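# Find the slack control line and latch its clutch open

## Task

Five control lines run into the grey console, and one of them has come free inside it so that nothing tugs on it; looks won't reveal which, but handling the lines will. Identify that slack line and use its red lever to open its clutch fully, so that it stays open on its own once released. The task fails if any other clutch's lever is lifted far enough to open it, or close to that, even just to test it, and it also fails if any other line is allowed to run into the console. A result that holds only while the robot keeps it in place does not count. When finished, release everything and move the grippers away.

## Robot and tools

Robot: two 7-joint arms, left_arm and right_arm, each with a two-finger gripper. The names are labels, not image sides. left_arm sits on the +y side.

Frame: a single scene frame for both arms. Its origin is on the table top midway between the arms, +x points out over the table, and +z points up. Arm bases may be tilted. Mounting plates and the metal frame behind the arms are fixed obstacles. Reported hand positions can be slightly off, more so at long reach. Gripper axes: the fingers point along the gripper's +z, and they open and close along its y. end_effector_position is the point between the pads when closed. Closed fingertips stick out about 19 mm past it, open ones about 6 mm, and closing pushes the tips about 13 mm further out, so leave clearance above surfaces.

The row (shared by execute_actions and move): one flat list of 18 numbers covering both arms, always all 18 even if one arm stays still. Order: left x, y, z (metres), left qw, qx, qy, qz (quaternion, w first), left gripper position, left gripper speed, then the same nine for the right arm. Position and quaternion are an absolute pose of that gripper in the scene frame, not an offset. Gripper position runs -1 to 1: +1 fully open (85 mm), 0 about 41 mm, about -0.8 pads touching, -1 closes until blocked. Gripper speed runs -1 to 1: roughly 20 mm/s at -1, 85 at 0, 150 at +1. There is no force setting; a full close grips at roughly 190-235 N per pad. Optionally 14 more numbers, 0 to 1, can follow: stiffness scales for the seven joints of left_arm then the seven of right_arm, in Joint positions order, each persisting until changed.

execute_actions(actions): a list of up to 15 actions. Each action is a list of up to 15 rows, one row per 1/30 s step. Fewer rows means the last row repeats to fill 15 steps. An empty list just reports state and images. Refusal: if any target lies more than 0.6 m from that gripper's position at the action's start, measured along the gripper's own axes, the action is refused for both arms; a malformed action, or a first action failing this against the last reported state, cancels the whole call. Every step, the commanded pose is clipped to within 70 mm and 16 degrees of the measured pose, and position is favoured over orientation. So a distant target takes several actions, and the arm stops at its last clipped pose.

move(target, speed, blocking): target is one 18-number row of absolute poses. Each gripper follows a straight path toward its pose, all paths ending at once, lasting 0.5 to 10 s (cut off at 10 s). speed is top path speed in m/s, 0.002 to 0.5, default 0.25; rotation is capped at twice that in rad/s. Gripper numbers are applied at the start. Paths ignore obstacles and the other arm, and grippers may lag, stray or overshoot speed near full reach. blocking=false returns after 0.5 s while motion continues; until a result shows the move ended, other moves and execute_actions are refused, so call wait or stop first. The result adds a move: line with the ending (done, off_target, moving, held, fault) and limits (paced = pose was clipped; held = a check blocked steps, after which the arm may rush). It also lists each gripper's distance to its pose. Faster moves and targets set deeper past contact hit and press harder.

wait(seconds): 0 to 10; the scene runs with the last commands held, and returns early if a running move ends. stop(): brakes the running move; fingers keep moving. zoom_image(camera, region): camera is cam_left_wrist or cam_right_wrist (both 672x504); region is [x0, y0, x1, y1] in pixels from the top-left, at most 504x504. finished_scene(scene): ends the current scene, given its number; irreversible.

Result lines: the state line gives each gripper's position and quaternion. Hand target lines show the pose each controller is driving toward. position_measured_pct is about 50 - 50 x position (0 when fully open); fingers stopping below about 90 before their requested position means something is held or blocking, while about 90 or a bit more means the pads met. pose unreachable means a clearance check altered or blocked that arm's command. A too-close message counts each plate and its half of the frame as part of that arm.

Gripping: open first, then close; -1 gives full grip, a value just under the object's width gives a gentler one. Fingers stay put until the position number changes by 0.01 or more, but re-close on their own if the object yields or slips. To keep an arm still, resend its exact last reported pose and its gripper numbers every call, since 0 is itself a command. Keep a fixed orientation by repeating the same quaternion rather than copying drifted values.

Avoid: knocking anything off the table, arms colliding or pushing each other, hard pushes and slams, and drops. Joint load limits are 49.6 N m (waist, shoulder, upper arm roll, elbow) and 31.2 N m (forearm roll, wrist pitch, wrist roll); reaching one freezes that arm for 10 s and skips the rest of the call. Holding loads heats motors: a MOTOR HOT warning appears from 60 °C, and at 75 °C an OVER-TEMPERATURE FAULT lets the arm sag. For this task, probe lines gently and never raise a wrong lever toward its open position.

Each tool is called after "Emit:" in YAML: its name, and indented under it one key for each argument.

## Session

I'll start by looking at the current state.

Emit:
execute_actions:
  actions: []

Scene clock: 0.00 s.
left_arm: end_effector_position=(+0.3748, +0.2571, +0.3294) position_measured_pct=0.0 end_effector_quat_wxyz=(-0.121, +0.740, +0.473, -0.463) | right_arm: end_effector_position=(+0.4961, -0.1612, +0.3201) position_measured_pct=0.0 end_effector_quat_wxyz=(+0.312, +0.452, +0.827, +0.117)
Joint positions: left_arm=[-0.59   0.984  0.539  1.424 -0.307  1.667 -0.322] | right_arm=[-1.265  0.9    0.774  2.202 -0.427 -0.305  0.3  ]
Joint velocities: left_arm=[ 0.002 -0.     0.001 -0.001 -0.002 -0.001 -0.   ] | right_arm=[-0.002 -0.002 -0.    -0.001 -0.     0.     0.   ]
Hand target (left_arm): +0.375, +0.257, +0.329; -0.121, +0.740, +0.473, -0.463
Hand target (right_arm): +0.496, -0.161, +0.320; +0.312, +0.452, +0.827, +0.117
Joint stiffness scale: left_arm=[1. 1. 1. 1. 1. 1. 1.] | right_arm=[1. 1. 1. 1. 1. 1. 1.]

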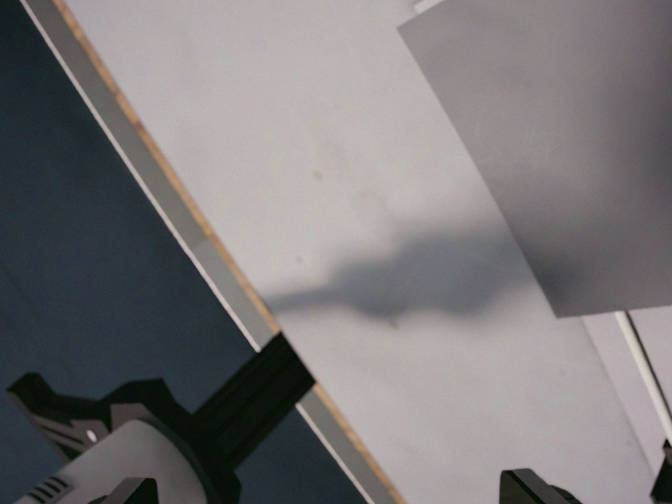

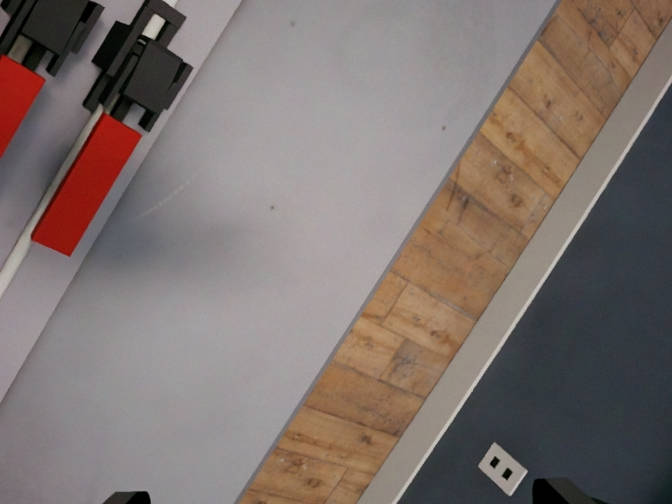

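Emit:
move:
  target: [0.42,0.30,0.50,0,0.7071,0.7071,0,1,0, 0.42,-0.18,0.52,0,0.7071,0.7071,0,1,0]
  speed: 0.3

Scene clock: 8.73 s.
left_arm: end_effector_position=(+0.4196, +0.3001, +0.4990) position_measured_pct=0.0 end_effector_quat_wxyz=(-0.006, +0.714, +0.700, -0.000) | right_arm: end_effector_position=(+0.4194, -0.1814, +0.5193) position_measured_pct=0.0 end_effector_quat_wxyz=(+0.004, +0.702, +0.712, -0.003)
Joint positions: left_arm=[-0.802  0.014  0.555  1.915 -0.149  1.046 -0.174] | right_arm=[-1.422  0.601  1.328  1.631 -0.418  1.243  0.055]
Joint velocities: left_arm=[ 0.001 -0.008 -0.003 -0.001  0.001  0.001 -0.   ] | right_arm=[ 0.004 -0.001 -0.001 -0.002  0.     0.002 -0.001]
Hand target (left_arm): +0.420, +0.300, +0.499; -0.002, +0.707, +0.707, +0.000
Hand target (right_arm): +0.420, -0.180, +0.521; +0.000, +0.707, +0.707, -0.000
Off the commanded pose (left_arm): 0.001 m, 1 deg.
Off the commanded pose (right_arm): 0.002 m, 1 deg.
Joint stiffness scale: left_arm=[1. 1. 1. 1. 1. 1. 1.] | right_arm=[1. 1. 1. 1. 1. 1. 1.]
move: done

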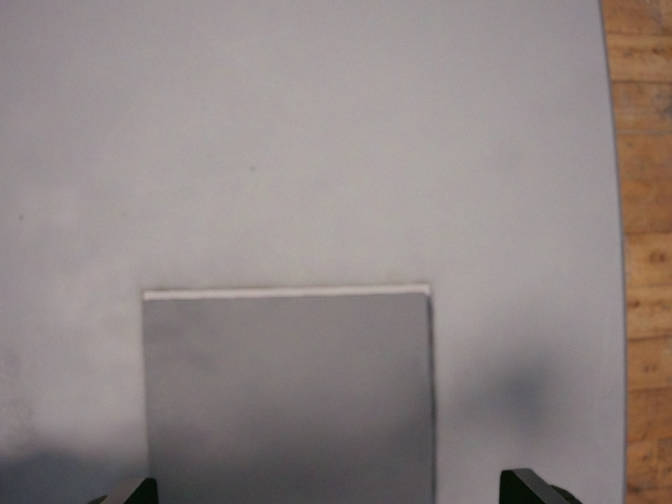

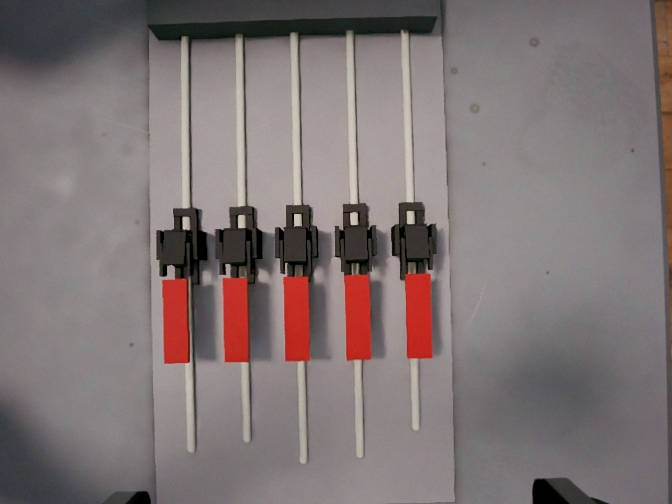

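Emit:
zoom_image:
  camera: "cam_right_wrist"
  region: [140, 180, 460, 480]

Emit:
zoom_image:
  camera: "cam_right_wrist"
  region: [140, 0, 460, 240]

Region (140, 180, 460, 480) of cam_right_wrist's 672x504 image, scaled by 1.575; it fills the top 472 rows of this view, and the rest is white.

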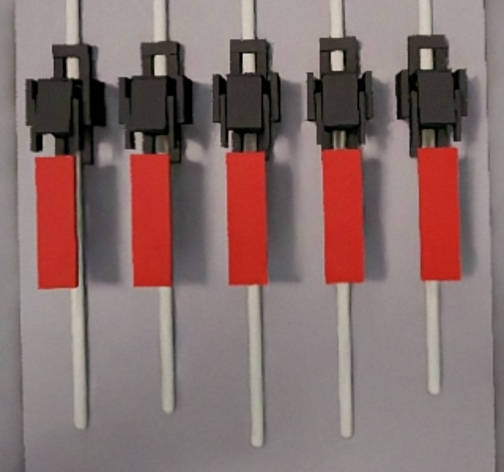

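Region (140, 0, 460, 240) of cam_right_wrist's 672x504 image, scaled by 1.575; it fills the top 378 rows of this view, and the rest is white.

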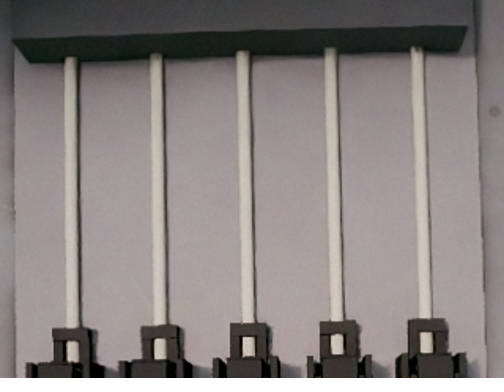

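Emit:
move:
  target: [0.42,0.30,0.50,0,0.7071,0.7071,0,1,0, 0.42,-0.18,0.32,0,0.7071,0.7071,0,1,0]
  speed: 0.3

Scene clock: 19.27 s.
left_arm: end_effector_position=(+0.4195, +0.3005, +0.4998) position_measured_pct=0.0 end_effector_quat_wxyz=(-0.004, +0.710, +0.704, -0.000) | right_arm: end_effector_position=(+0.4204, -0.1784, +0.3218) position_measured_pct=0.0 end_effector_quat_wxyz=(-0.001, +0.708, +0.707, +0.001)
Joint positions: left_arm=[-0.802  0.011  0.548  1.916 -0.142  1.046 -0.174] | right_arm=[-1.132  0.828  0.978  1.888 -0.716  0.749  0.275]
Joint velocities: left_arm=[-0.    -0.    -0.     0.002  0.002 -0.    -0.   ] | right_arm=[ 0.008  0.    -0.005  0.     0.001 -0.001  0.   ]
Hand target (left_arm): +0.420, +0.300, +0.500; -0.000, +0.707, +0.707, -0.000
Hand target (right_arm): +0.420, -0.179, +0.320; -0.000, +0.707, +0.707, +0.000
Off the commanded pose (left_arm): 0.001 m, 1 deg.
Off the commanded pose (right_arm): 0.002 m, 0 deg.
Joint stiffness scale: left_arm=[1. 1. 1. 1. 1. 1. 1.] | right_arm=[1. 1. 1. 1. 1. 1. 1.]
move: done

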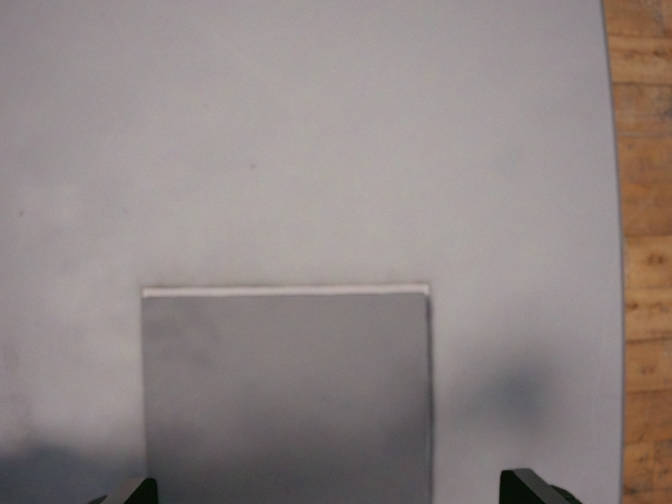

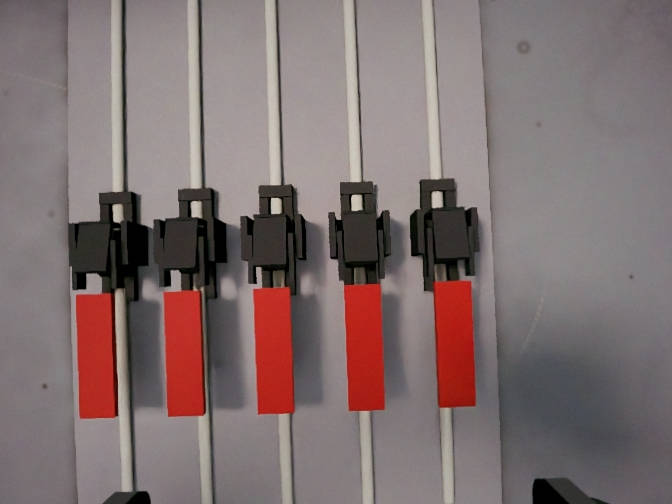

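Emit:
move:
  target: [0.377,0.0,0.20,0,0.7071,0.7071,0,1,0, 0.40,-0.38,0.17,-0.2706,0.6533,0.6533,0.2706,1,0]
  speed: 0.3

Scene clock: 44.40 s.
left_arm: end_effector_position=(+0.3785, +0.0013, +0.2018) position_measured_pct=0.0 end_effector_quat_wxyz=(+0.001, +0.706, +0.708, +0.002) | right_arm: end_effector_position=(+0.4047, -0.3792, +0.1715) position_measured_pct=0.0 end_effector_quat_wxyz=(-0.267, +0.654, +0.652, +0.273)
Joint positions: left_arm=[ 0.251  0.883  0.336  2.14  -1.419  0.469  1.875] | right_arm=[ 0.172  1.117  0.503  1.628 -1.148  1.208  1.493]
Joint velocities: left_arm=[ 0.007  0.003 -0.     0.002 -0.002  0.     0.003] | right_arm=[ 0.     0.003 -0.     0.     0.001 -0.001  0.003]
Hand target (left_arm): +0.376, -0.000, +0.200; +0.001, +0.707, +0.707, +0.001
Hand target (right_arm): +0.403, -0.380, +0.171; -0.270, +0.653, +0.654, +0.272
Off the commanded pose (left_arm): 0.003 m, 0 deg.
Off the commanded pose (right_arm): 0.005 m, 1 deg.
Joint stiffness scale: left_arm=[1. 1. 1. 1. 1. 1. 1.] | right_arm=[1. 1. 1. 1. 1. 1. 1.]
move: off_target (right_arm); limits=paced

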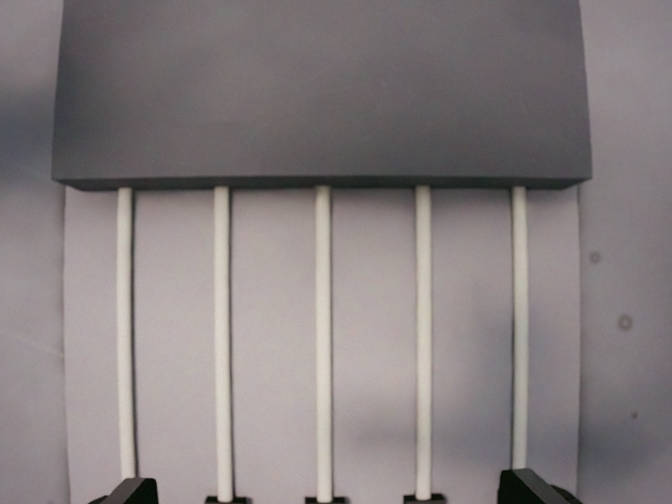

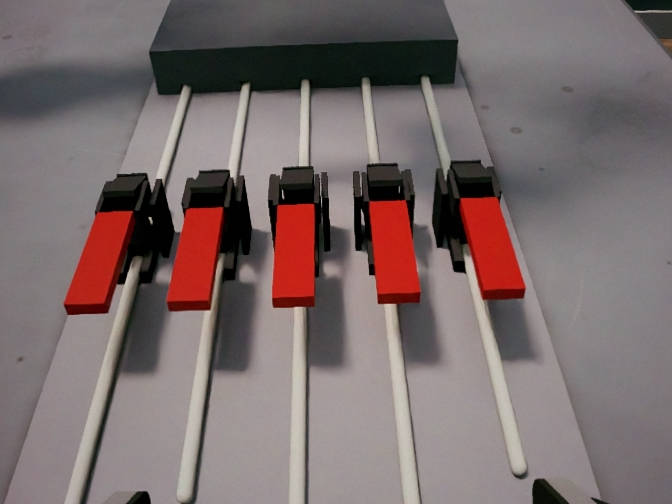

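Emit:
zoom_image:
  camera: "cam_right_wrist"
  region: [50, 150, 300, 340]

Emit:
zoom_image:
  camera: "cam_right_wrist"
  region: [320, 140, 550, 320]

Region (50, 150, 300, 340) of cam_right_wrist's 672x504 image, scaled by 2.016; it fills the top 383 rows of this view, and the rest is white.

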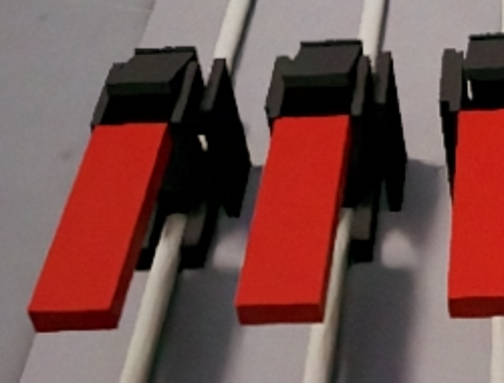

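Region (320, 140, 550, 320) of cam_right_wrist's 672x504 image, scaled by 2.191; it fills the top 394 rows of this view, and the rest is white.

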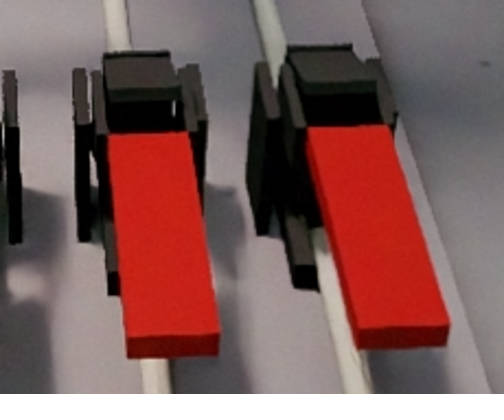

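Emit:
move:
  target: [0.376,0.02,0.06,0,0.7071,0.7071,0,-0.3,0.5, 0.432,-0.275,0.075,0,0.7071,0.7071,0,-0.3,0.5]
  speed: 0.2

Scene clock: 60.20 s.
left_arm: end_effector_position=(+0.3741, +0.0191, +0.0615) position_measured_pct=65.1 end_effector_quat_wxyz=(-0.001, +0.709, +0.706, -0.002) | right_arm: end_effector_position=(+0.4305, -0.2753, +0.0745) position_measured_pct=65.1 end_effector_quat_wxyz=(+0.001, +0.708, +0.706, +0.000)
Joint positions: left_arm=[ 0.184  1.242  0.244  2.034 -2.052  0.47   2.355] | right_arm=[-0.567  1.222  0.546  1.822 -1.375  0.319  1.07 ]
Joint velocities: left_arm=[-0.002  0.002 -0.     0.001 -0.     0.002 -0.   ] | right_arm=[-0.014  0.009  0.011 -0.002 -0.001  0.01  -0.001]
Hand target (left_arm): +0.376, +0.019, +0.060; +0.001, +0.707, +0.707, -0.001
Hand target (right_arm): +0.431, -0.274, +0.074; -0.001, +0.707, +0.707, -0.000
Off the commanded pose (left_arm): 0.003 m, 0 deg.
Off the commanded pose (right_arm): 0.002 m, 0 deg.
Joint stiffness scale: left_arm=[1. 1. 1. 1. 1. 1. 1.] | right_arm=[1. 1. 1. 1. 1. 1. 1.]
move: done

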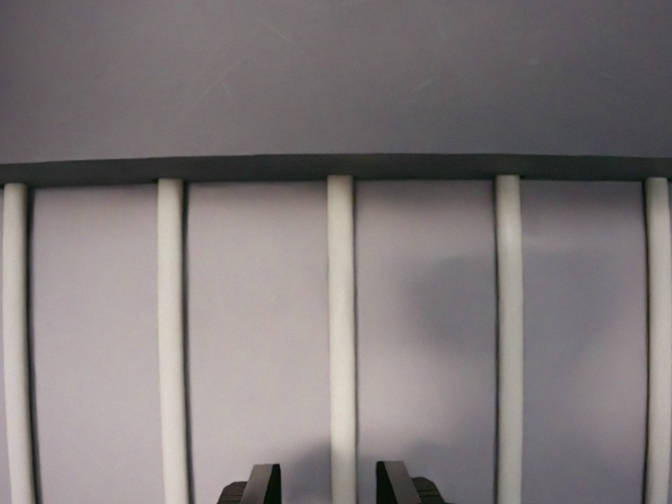

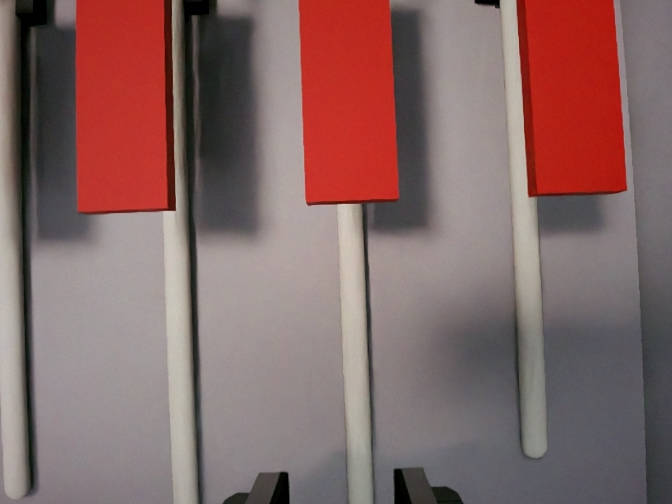

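Emit:
move:
  target: [0.379,0.02,0.036,0,0.7071,0.7071,0,-0.3,0.5, 0.436,-0.255,0.036,0,0.7071,0.7071,0,-0.3,0.5]
  speed: 0.05

Scene clock: 66.23 s.
left_arm: end_effector_position=(+0.3772, +0.0194, +0.0376) position_measured_pct=65.1 end_effector_quat_wxyz=(-0.002, +0.709, +0.705, -0.001) | right_arm: end_effector_position=(+0.4343, -0.2563, +0.0371) position_measured_pct=65.1 end_effector_quat_wxyz=(-0.002, +0.704, +0.711, -0.001)
Joint positions: left_arm=[ 0.167  1.302  0.244  1.987 -2.082  0.481  2.356] | right_arm=[-0.572  1.314  0.521  1.741 -1.392  0.309  1.043]
Joint velocities: left_arm=[-0.004  0.004 -0.     0.    -0.001  0.001  0.   ] | right_arm=[-0.002  0.005 -0.    -0.001 -0.    -0.001  0.001]
Hand target (left_arm): +0.379, +0.020, +0.036; -0.000, +0.707, +0.707, -0.000
Hand target (right_arm): +0.436, -0.255, +0.036; -0.000, +0.707, +0.707, -0.000
Off the commanded pose (left_arm): 0.002 m, 0 deg.
Off the commanded pose (right_arm): 0.002 m, 1 deg.
Joint stiffness scale: left_arm=[1. 1. 1. 1. 1. 1. 1.] | right_arm=[1. 1. 1. 1. 1. 1. 1.]
move: done

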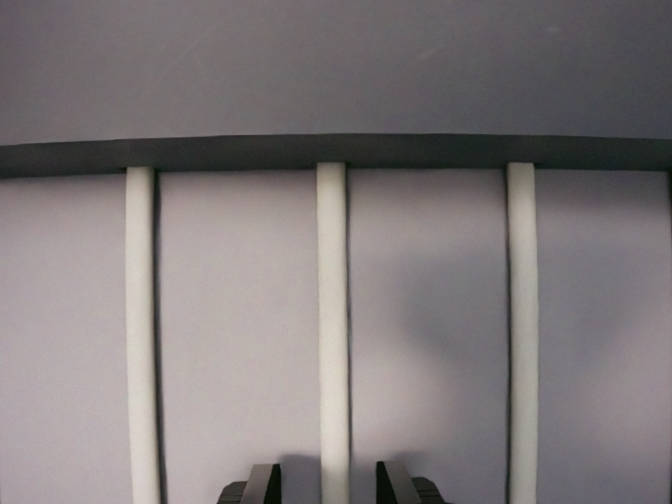

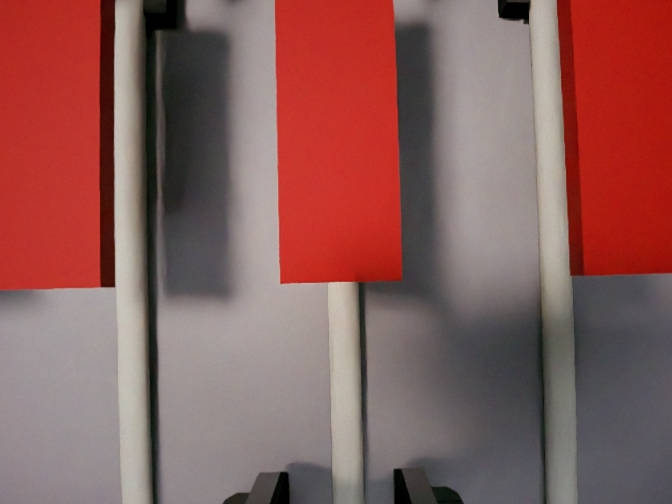

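Emit:
move:
  target: [0.380,0.02,0.024,0,0.7071,0.7071,0,-0.3,0.5, 0.437,-0.255,0.024,0,0.7071,0.7071,0,-0.3,0.5]
  speed: 0.02

Scene clock: 70.00 s.
left_arm: end_effector_position=(+0.3784, +0.0197, +0.0256) position_measured_pct=65.1 end_effector_quat_wxyz=(-0.002, +0.709, +0.705, -0.001) | right_arm: end_effector_position=(+0.4356, -0.2547, +0.0255) position_measured_pct=65.1 end_effector_quat_wxyz=(-0.002, +0.705, +0.710, -0.001)
Joint positions: left_arm=[ 0.158  1.331  0.244  1.963 -2.097  0.486  2.356] | right_arm=[-0.563  1.338  0.509  1.717 -1.4    0.3    1.043]
Joint velocities: left_arm=[-0.003  0.006  0.    -0.001  0.001  0.003 -0.   ] | right_arm=[ 0.004 -0.001  0.    -0.001  0.001 -0.002 -0.001]
Hand target (left_arm): +0.380, +0.020, +0.024; -0.000, +0.707, +0.707, -0.000
Hand target (right_arm): +0.437, -0.255, +0.024; -0.000, +0.707, +0.707, -0.000
Off the commanded pose (left_arm): 0.002 m, 0 deg.
Off the commanded pose (right_arm): 0.002 m, 0 deg.
Joint stiffness scale: left_arm=[1. 1. 1. 1. 1. 1. 1.] | right_arm=[1. 1. 1. 1. 1. 1. 1.]
move: done

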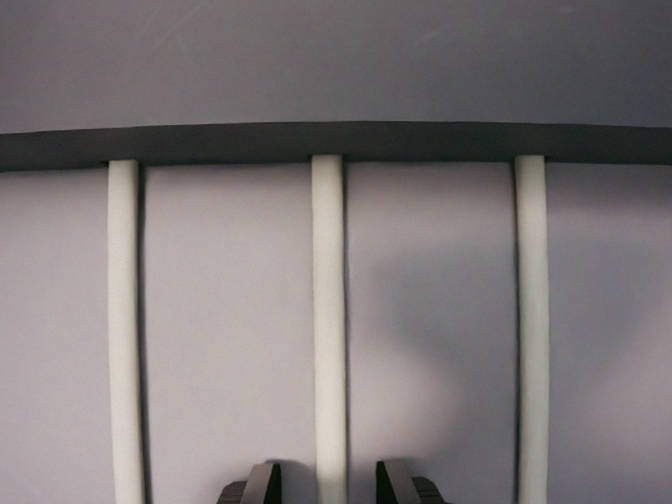

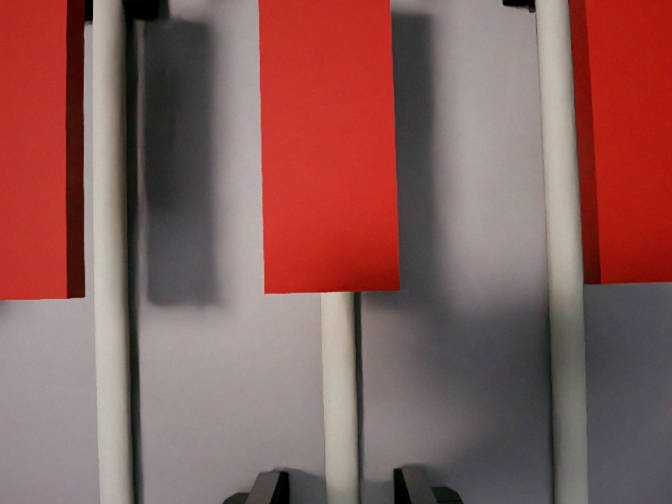

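Emit:
move:
  target: [0.380,0.02,0.017,0,0.7071,0.7071,0,-0.3,0.5, 0.437,-0.255,0.017,0,0.7071,0.7071,0,-0.3,0.5]
  speed: 0.01

Scene clock: 73.03 s.
left_arm: end_effector_position=(+0.3781, +0.0191, +0.0208) position_measured_pct=65.1 end_effector_quat_wxyz=(-0.002, +0.709, +0.705, -0.001) | right_arm: end_effector_position=(+0.4353, -0.2544, +0.0212) position_measured_pct=65.1 end_effector_quat_wxyz=(-0.003, +0.706, +0.708, -0.001)
Joint positions: left_arm=[ 0.153  1.344  0.247  1.955 -2.105  0.492  2.356] | right_arm=[-0.554  1.344  0.497  1.71  -1.401  0.291  1.043]
Joint velocities: left_arm=[-0.006  0.002  0.008 -0.001 -0.002  0.005  0.   ] | right_arm=[ 0.003  0.001 -0.004 -0.001 -0.    -0.004  0.   ]
Hand target (left_arm): +0.380, +0.020, +0.017; -0.000, +0.707, +0.707, -0.000
Hand target (right_arm): +0.437, -0.255, +0.017; -0.000, +0.707, +0.707, -0.000
Off the commanded pose (left_arm): 0.004 m, 0 deg.
Off the commanded pose (right_arm): 0.005 m, 0 deg.
Joint stiffness scale: left_arm=[1. 1. 1. 1. 1. 1. 1.] | right_arm=[1. 1. 1. 1. 1. 1. 1.]
move: off_target (left_arm, right_arm)

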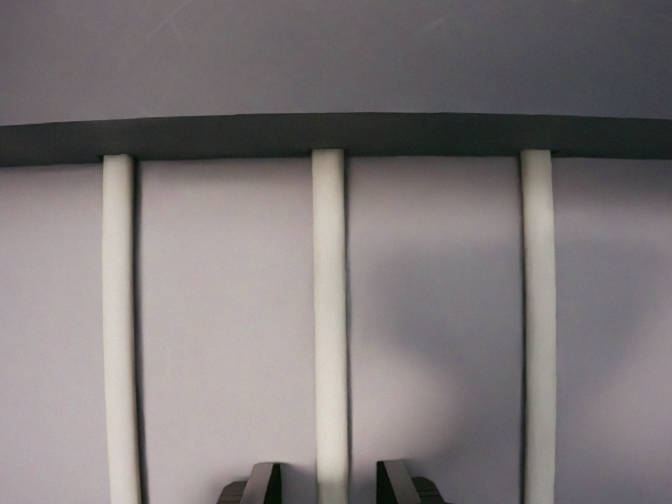

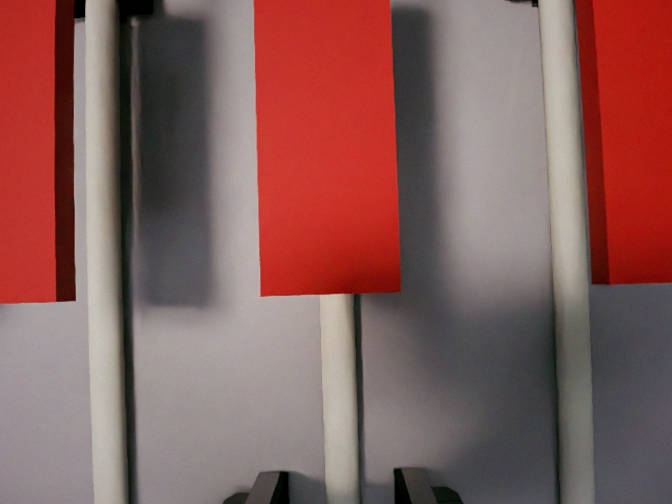

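Emit:
move:
  target: [0.380,0.02,0.0242,0,0.7071,0.7071,0,-0.3,0.5, 0.4365,-0.255,0.0245,0,0.7071,0.7071,0,-0.3,0.5]
  speed: 0.02

Emit:
move:
  target: [0.398,0.02,0.0235,0,0.7071,0.7071,0,-0.3,0.5, 0.4365,-0.255,0.0245,0,0.7071,0.7071,0,-1,0]
  speed: 0.02

Scene clock: 75.93 s.
left_arm: end_effector_position=(+0.3788, +0.0195, +0.0227) position_measured_pct=65.1 end_effector_quat_wxyz=(-0.001, +0.709, +0.705, -0.001) | right_arm: end_effector_position=(+0.4359, -0.2538, +0.0232) position_measured_pct=65.1 end_effector_quat_wxyz=(-0.002, +0.706, +0.708, +0.001)
Joint positions: left_arm=[ 0.152  1.339  0.248  1.959 -2.105  0.492  2.356] | right_arm=[-0.555  1.339  0.497  1.713 -1.401  0.291  1.043]
Joint velocities: left_arm=[ 0.001 -0.002  0.     0.003  0.001 -0.001  0.   ] | right_arm=[ 0.001 -0.    -0.001  0.001  0.001 -0.001 -0.   ]
Hand target (left_arm): +0.380, +0.020, +0.024; -0.000, +0.707, +0.707, -0.000
Hand target (right_arm): +0.436, -0.255, +0.024; -0.000, +0.707, +0.707, -0.000
Off the commanded pose (left_arm): 0.002 m, 0 deg.
Off the commanded pose (right_arm): 0.002 m, 0 deg.
Joint stiffness scale: left_arm=[1. 1. 1. 1. 1. 1. 1.] | right_arm=[1. 1. 1. 1. 1. 1. 1.]
move: done

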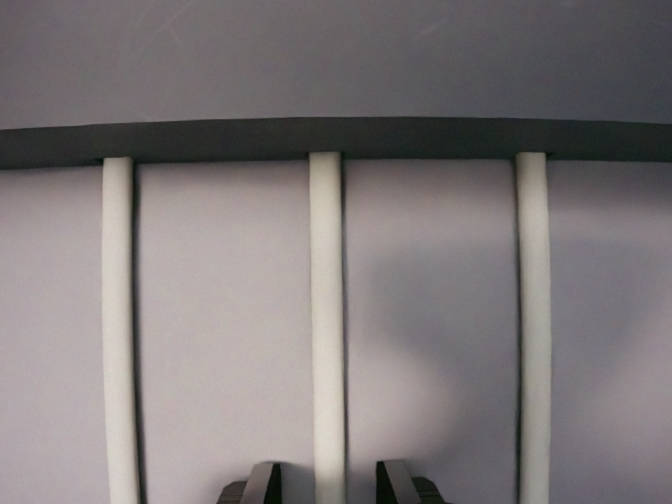

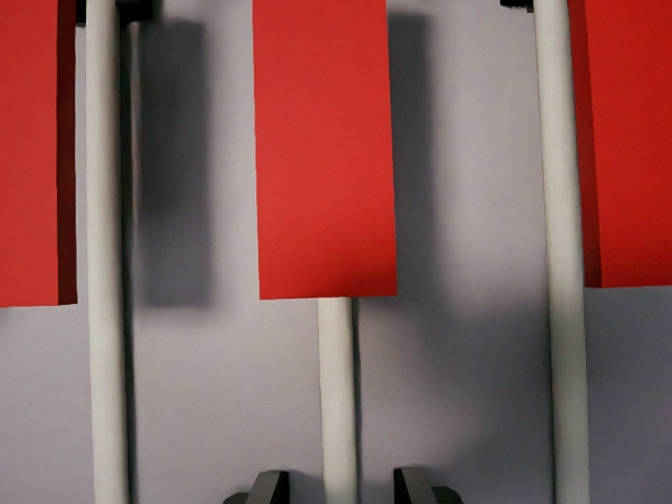

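Scene clock: 77.20 s.
left_arm: end_effector_position=(+0.3964, +0.0212, +0.0223) position_measured_pct=65.1 end_effector_quat_wxyz=(-0.000, +0.706, +0.708, -0.000) | right_arm: end_effector_position=(+0.4361, -0.2538, +0.0234) position_measured_pct=88.5 end_effector_quat_wxyz=(-0.002, +0.706, +0.708, +0.001)
Joint positions: left_arm=[ 0.167  1.32   0.209  1.916 -2.041  0.432  2.298] | right_arm=[-0.555  1.339  0.497  1.713 -1.401  0.291  1.043]
Joint velocities: left_arm=[ 0.007 -0.003 -0.006 -0.001  0.001 -0.007 -0.   ] | right_arm=[ 0.001  0.     0.    -0.    -0.001  0.001 -0.   ]
Hand target (left_arm): +0.398, +0.020, +0.023; +0.000, +0.707, +0.707, +0.000
Hand target (right_arm): +0.437, -0.255, +0.024; -0.000, +0.707, +0.707, -0.000
Off the commanded pose (left_arm): 0.002 m, 0 deg.
Off the commanded pose (right_arm): 0.002 m, 0 deg.
Joint stiffness scale: left_arm=[1. 1. 1. 1. 1. 1. 1.] | right_arm=[1. 1. 1. 1. 1. 1. 1.]
move: done

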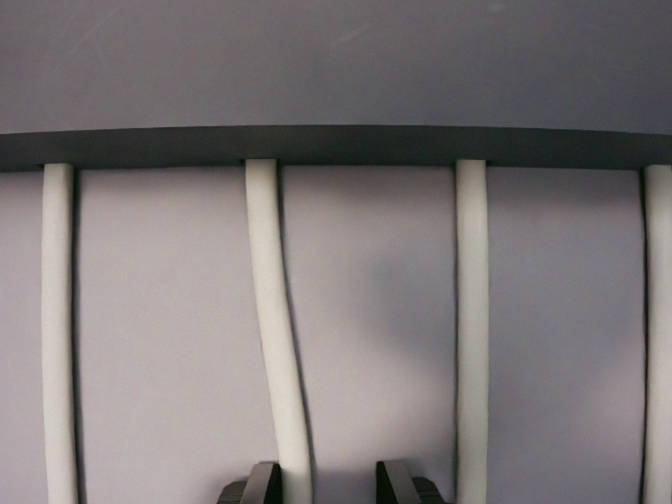

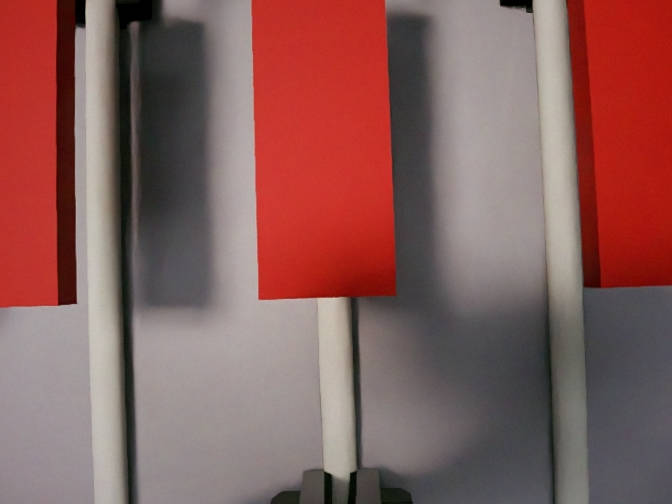

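Emit:
execute_actions:
  actions:
    - [[0.399,0.02,0.024,0,0.7071,0.7071,0,-0.3,0.5, 0.4365,-0.255,0.0245,0,0.7071,0.7071,0,-0.3,0.5],[0.400,0.02,0.024,0,0.7071,0.7071,0,-0.3,0.5, 0.4365,-0.255,0.0245,0,0.7071,0.7071,0,-0.3,0.5],[0.401,0.02,0.024,0,0.7071,0.7071,0,-0.3,0.5, 0.4365,-0.255,0.0245,0,0.7071,0.7071,0,-0.3,0.5],[0.402,0.02,0.024,0,0.7071,0.7071,0,-0.3,0.5, 0.4365,-0.255,0.0245,0,0.7071,0.7071,0,-0.3,0.5],[0.403,0.02,0.024,0,0.7071,0.7071,0,-0.3,0.5, 0.4365,-0.255,0.0245,0,0.7071,0.7071,0,-0.3,0.5],[0.404,0.02,0.024,0,0.7071,0.7071,0,-0.3,0.5, 0.4365,-0.255,0.0245,0,0.7071,0.7071,0,-0.3,0.5],[0.405,0.02,0.024,0,0.7071,0.7071,0,-0.3,0.5, 0.4365,-0.255,0.0245,0,0.7071,0.7071,0,-0.3,0.5],[0.406,0.02,0.024,0,0.7071,0.7071,0,-0.3,0.5, 0.4365,-0.255,0.0245,0,0.7071,0.7071,0,-0.3,0.5]]

Emit:
move:
  target: [0.386,0.02,0.024,0,0.7071,0.7071,0,-0.3,0.5, 0.4365,-0.27,0.05,0,0.7071,0.7071,0,-0.3,0.5]
  speed: 0.04

Scene clock: 83.60 s.
left_arm: end_effector_position=(+0.4042, +0.0216, +0.0227) position_measured_pct=65.1 end_effector_quat_wxyz=(-0.001, +0.706, +0.709, -0.000) | right_arm: end_effector_position=(+0.4361, -0.2537, +0.0234) position_measured_pct=65.1 end_effector_quat_wxyz=(-0.002, +0.706, +0.708, +0.001)
Joint positions: left_arm=[ 0.178  1.311  0.188  1.896 -2.     0.401  2.259] | right_arm=[-0.555  1.339  0.497  1.713 -1.401  0.291  1.043]
Joint velocities: left_arm=[ 0.01  -0.004 -0.004 -0.005  0.009 -0.008 -0.008] | right_arm=[-0.001  0.     0.    -0.001  0.002  0.     0.   ]
Hand target (left_arm): +0.406, +0.020, +0.024; +0.000, +0.707, +0.707, +0.000
Hand target (right_arm): +0.437, -0.255, +0.024; -0.000, +0.707, +0.707, -0.000
Off the commanded pose (left_arm): 0.003 m, 0 deg.
Off the commanded pose (right_arm): 0.002 m, 0 deg.
Joint stiffness scale: left_arm=[1. 1. 1. 1. 1. 1. 1.] | right_arm=[1. 1. 1. 1. 1. 1. 1.]

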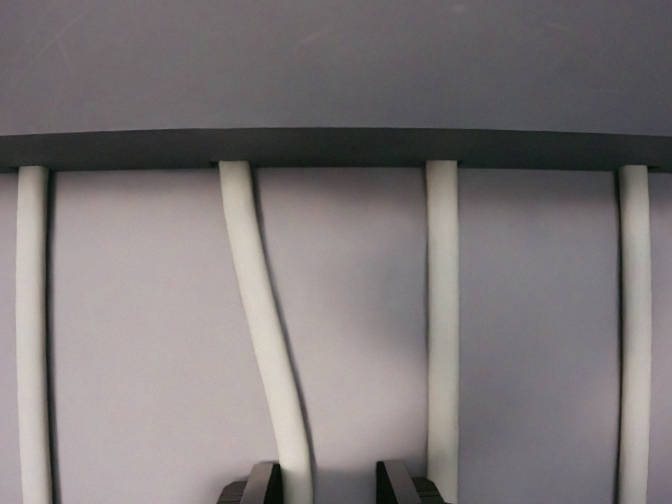

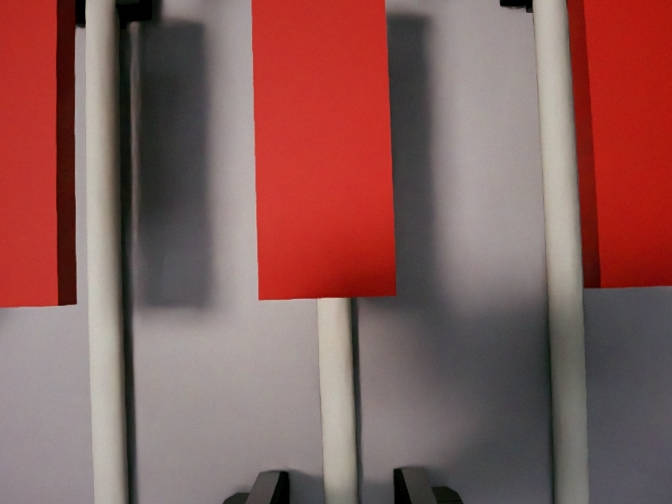

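Scene clock: 84.70 s.
left_arm: end_effector_position=(+0.3874, +0.0190, +0.0251) position_measured_pct=65.1 end_effector_quat_wxyz=(+0.000, +0.708, +0.706, +0.000) | right_arm: end_effector_position=(+0.4382, -0.2686, +0.0488) position_measured_pct=65.1 end_effector_quat_wxyz=(+0.002, +0.711, +0.704, +0.001)
Joint positions: left_arm=[ 0.164  1.324  0.23   1.943 -2.074  0.464  2.331] | right_arm=[-0.553  1.281  0.523  1.76  -1.382  0.304  1.047]
Joint velocities: left_arm=[-0.007  0.003  0.006  0.003  0.     0.005  0.   ] | right_arm=[ 0.    -0.006 -0.001  0.003  0.003 -0.001  0.002]
Hand target (left_arm): +0.386, +0.020, +0.024; +0.000, +0.707, +0.707, -0.000
Hand target (right_arm): +0.437, -0.270, +0.050; +0.000, +0.707, +0.707, +0.000
Off the commanded pose (left_arm): 0.002 m, 0 deg.
Off the commanded pose (right_arm): 0.003 m, 1 deg.
Joint stiffness scale: left_arm=[1. 1. 1. 1. 1. 1. 1.] | right_arm=[1. 1. 1. 1. 1. 1. 1.]
move: done

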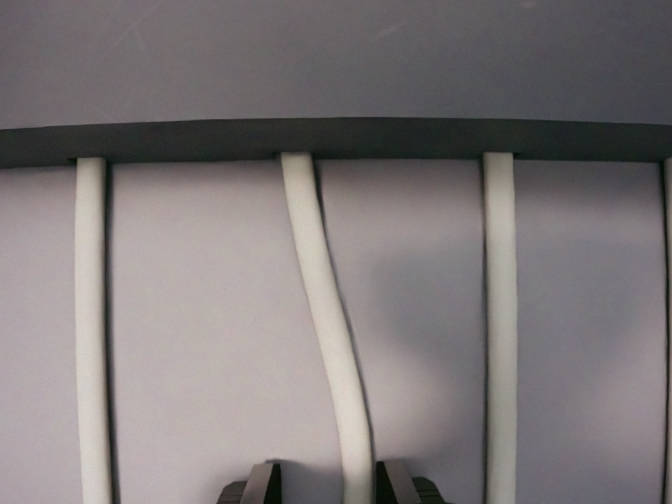

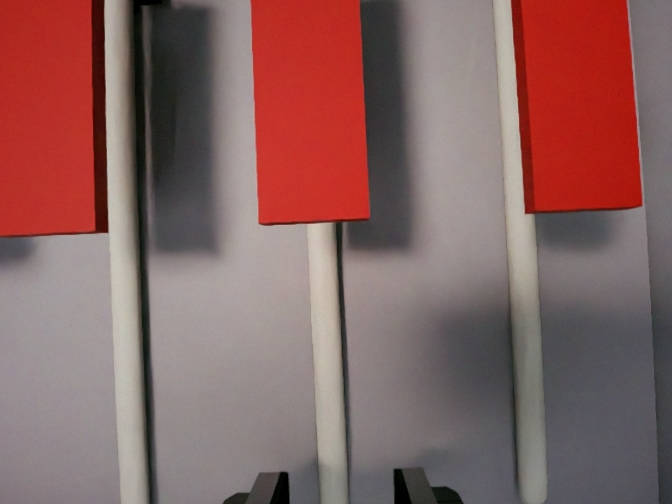

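Emit:
move:
  target: [0.426,0.02,0.024,0,0.7071,0.7071,0,-0.3,0.5, 0.381,-0.255,0.044,-0.2988,0.6409,0.6409,0.2988,-0.85,0.5]
  speed: 0.25

Emit:
move:
  target: [0.402,0.02,0.024,0,0.7071,0.7071,0,-0.3,0.5, 0.381,-0.240,0.042,-0.2988,0.6409,0.6409,0.2988,-0.85,0.5]
  speed: 0.04

Scene clock: 116.57 s.
left_arm: end_effector_position=(+0.4173, +0.0213, +0.0227) position_measured_pct=65.1 end_effector_quat_wxyz=(-0.005, +0.706, +0.708, -0.004) | right_arm: end_effector_position=(+0.3842, -0.2553, +0.0458) position_measured_pct=90.5 end_effector_quat_wxyz=(-0.296, +0.643, +0.640, +0.299)
Joint positions: left_arm=[ 0.201  1.297  0.143  1.85  -1.86   0.333  2.125] | right_arm=[ 0.15   1.404  0.266  1.599 -1.355  0.996  1.648]
Joint velocities: left_arm=[-0.001  0.    -0.     0.002  0.002  0.001 -0.003] | right_arm=[ 0.002  0.005 -0.    -0.003  0.     0.002  0.001]
Hand target (left_arm): +0.426, +0.020, +0.024; -0.000, +0.707, +0.707, +0.000
Hand target (right_arm): +0.383, -0.256, +0.045; -0.298, +0.641, +0.641, +0.299
Off the commanded pose (left_arm): 0.009 m, 1 deg.
Off the commanded pose (right_arm): 0.004 m, 0 deg.
Joint stiffness scale: left_arm=[1. 1. 1. 1. 1. 1. 1.] | right_arm=[1. 1. 1. 1. 1. 1. 1.]
move: off_target (left_arm, right_arm)

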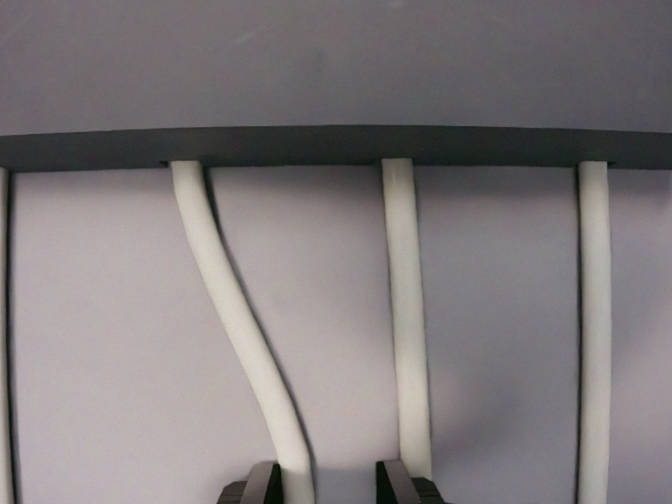

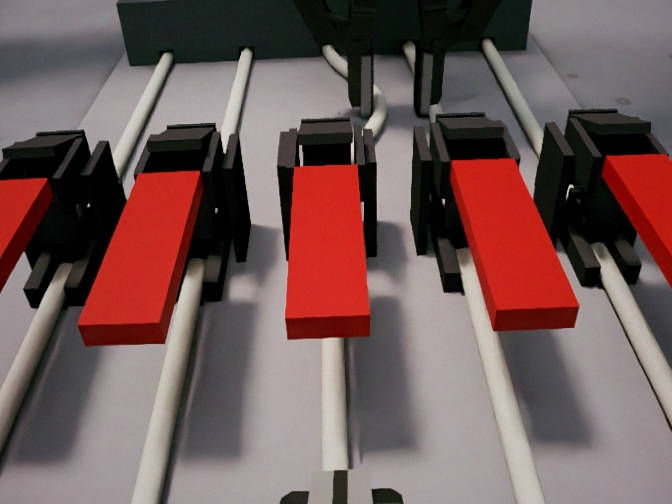

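Scene clock: 117.43 s.
left_arm: end_effector_position=(+0.4036, +0.0186, +0.0253) position_measured_pct=65.1 end_effector_quat_wxyz=(+0.001, +0.708, +0.706, +0.000) | right_arm: end_effector_position=(+0.3821, -0.2415, +0.0433) position_measured_pct=90.5 end_effector_quat_wxyz=(-0.300, +0.641, +0.640, +0.299)
Joint positions: left_arm=[ 0.183  1.307  0.191  1.901 -1.999  0.404  2.258] | right_arm=[ 0.139  1.411  0.244  1.606 -1.365  0.974  1.653]
Joint velocities: left_arm=[-0.005  0.002  0.004  0.001 -0.001  0.004  0.001] | right_arm=[ 0.001 -0.001 -0.003 -0.    -0.    -0.004  0.001]
Hand target (left_arm): +0.402, +0.020, +0.024; +0.000, +0.707, +0.707, -0.000
Hand target (right_arm): +0.381, -0.240, +0.042; -0.299, +0.641, +0.641, +0.299
Off the commanded pose (left_arm): 0.003 m, 0 deg.
Off the commanded pose (right_arm): 0.002 m, 0 deg.
Joint stiffness scale: left_arm=[1. 1. 1. 1. 1. 1. 1.] | right_arm=[1. 1. 1. 1. 1. 1. 1.]
move: done

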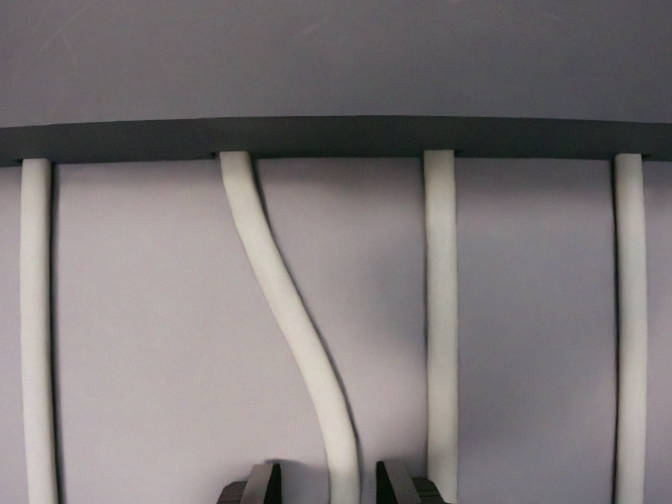

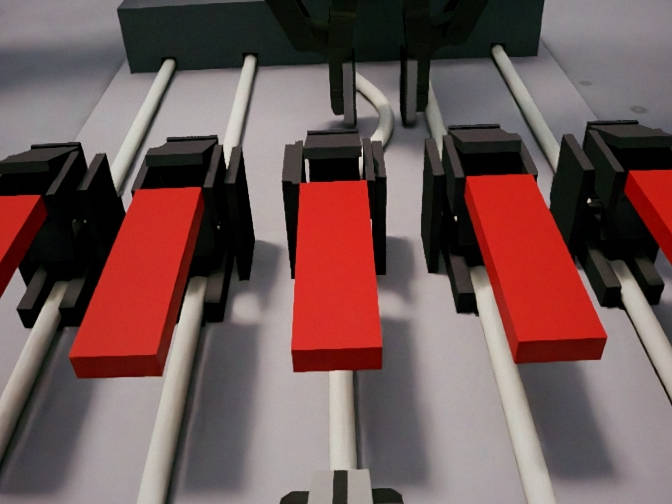

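Emit:
move:
  target: [0.403,0.03,0.10,0,0.7071,0.7071,0,-0.3,0.5, 0.381,-0.208,0.042,-0.2988,0.6409,0.6409,0.2988,-0.85,0.5]
  speed: 0.1

Emit:
move:
  target: [0.40,0.13,0.26,0.2706,0.6533,0.6533,-0.2706,-0.3,0.5, 0.381,-0.200,0.075,-0.2988,0.6409,0.6409,0.2988,-0.85,0.5]
  speed: 0.25

Scene clock: 122.67 s.
left_arm: end_effector_position=(+0.4046, +0.0316, +0.0982) position_measured_pct=65.1 end_effector_quat_wxyz=(+0.000, +0.706, +0.709, +0.002) | right_arm: end_effector_position=(+0.3821, -0.2094, +0.0432) position_measured_pct=90.5 end_effector_quat_wxyz=(-0.300, +0.641, +0.640, +0.299)
Joint positions: left_arm=[ 0.197  1.117  0.188  2.028 -1.837  0.372  2.14 ] | right_arm=[ 0.105  1.412  0.192  1.639 -1.413  0.916  1.673]
Joint velocities: left_arm=[ 0.001 -0.004 -0.001 -0.002  0.002 -0.001 -0.003] | right_arm=[-0.001 -0.001 -0.002 -0.001  0.001 -0.003 -0.   ]
Hand target (left_arm): +0.403, +0.030, +0.100; -0.000, +0.707, +0.707, +0.000
Hand target (right_arm): +0.381, -0.208, +0.042; -0.299, +0.641, +0.641, +0.299
Off the commanded pose (left_arm): 0.003 m, 0 deg.
Off the commanded pose (right_arm): 0.002 m, 0 deg.
Joint stiffness scale: left_arm=[1. 1. 1. 1. 1. 1. 1.] | right_arm=[1. 1. 1. 1. 1. 1. 1.]
move: done

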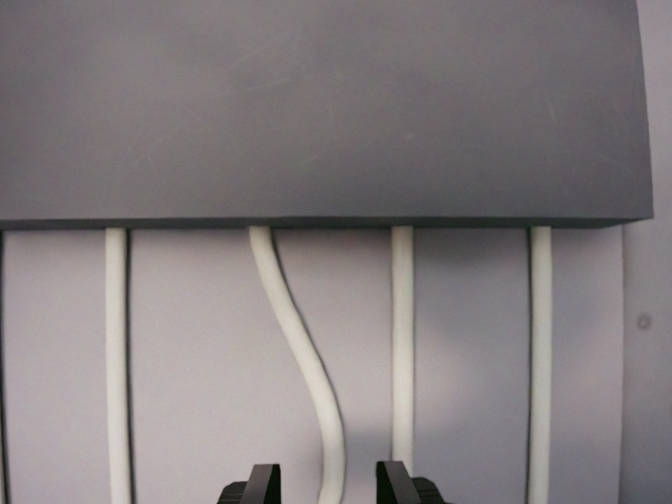

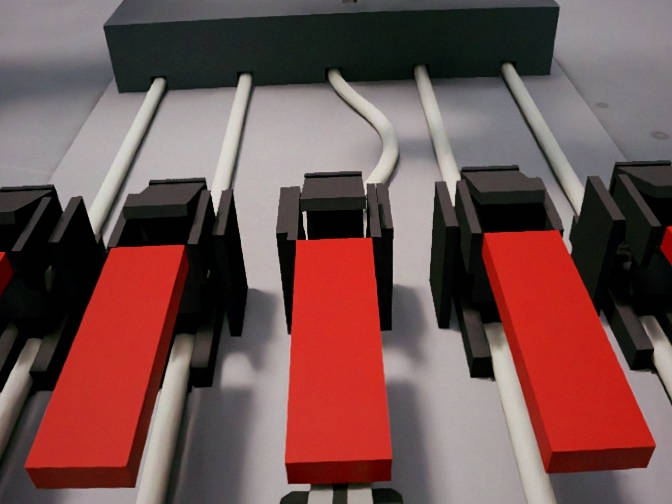

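Scene clock: 124.83 s.
left_arm: end_effector_position=(+0.4006, +0.1264, +0.2603) position_measured_pct=65.1 end_effector_quat_wxyz=(+0.271, +0.648, +0.657, -0.272) | right_arm: end_effector_position=(+0.3796, -0.2016, +0.0739) position_measured_pct=90.5 end_effector_quat_wxyz=(-0.301, +0.642, +0.640, +0.297)
Joint positions: left_arm=[-0.876  0.863  0.52   2.174 -2.534 -0.432  2.053] | right_arm=[ 0.088  1.339  0.18   1.722 -1.418  0.898  1.673]
Joint velocities: left_arm=[-0.007 -0.     0.002 -0.001 -0.003 -0.001 -0.   ] | right_arm=[-0.    -0.001 -0.001  0.001  0.001 -0.002  0.001]
Hand target (left_arm): +0.401, +0.130, +0.260; +0.272, +0.653, +0.653, -0.269
Hand target (right_arm): +0.381, -0.200, +0.075; -0.299, +0.641, +0.641, +0.299
Off the commanded pose (left_arm): 0.004 m, 1 deg.
Off the commanded pose (right_arm): 0.002 m, 0 deg.
Joint stiffness scale: left_arm=[1. 1. 1. 1. 1. 1. 1.] | right_arm=[1. 1. 1. 1. 1. 1. 1.]
move: off_target (left_arm)

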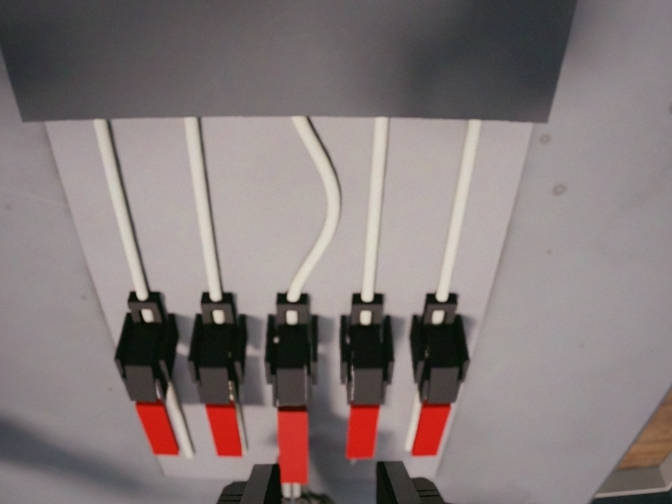

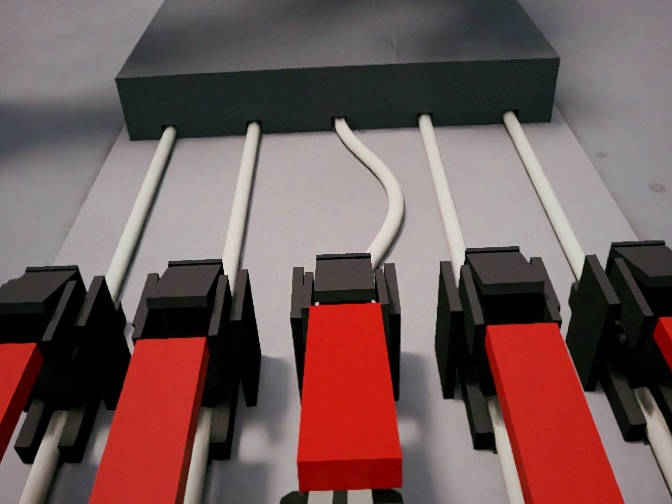

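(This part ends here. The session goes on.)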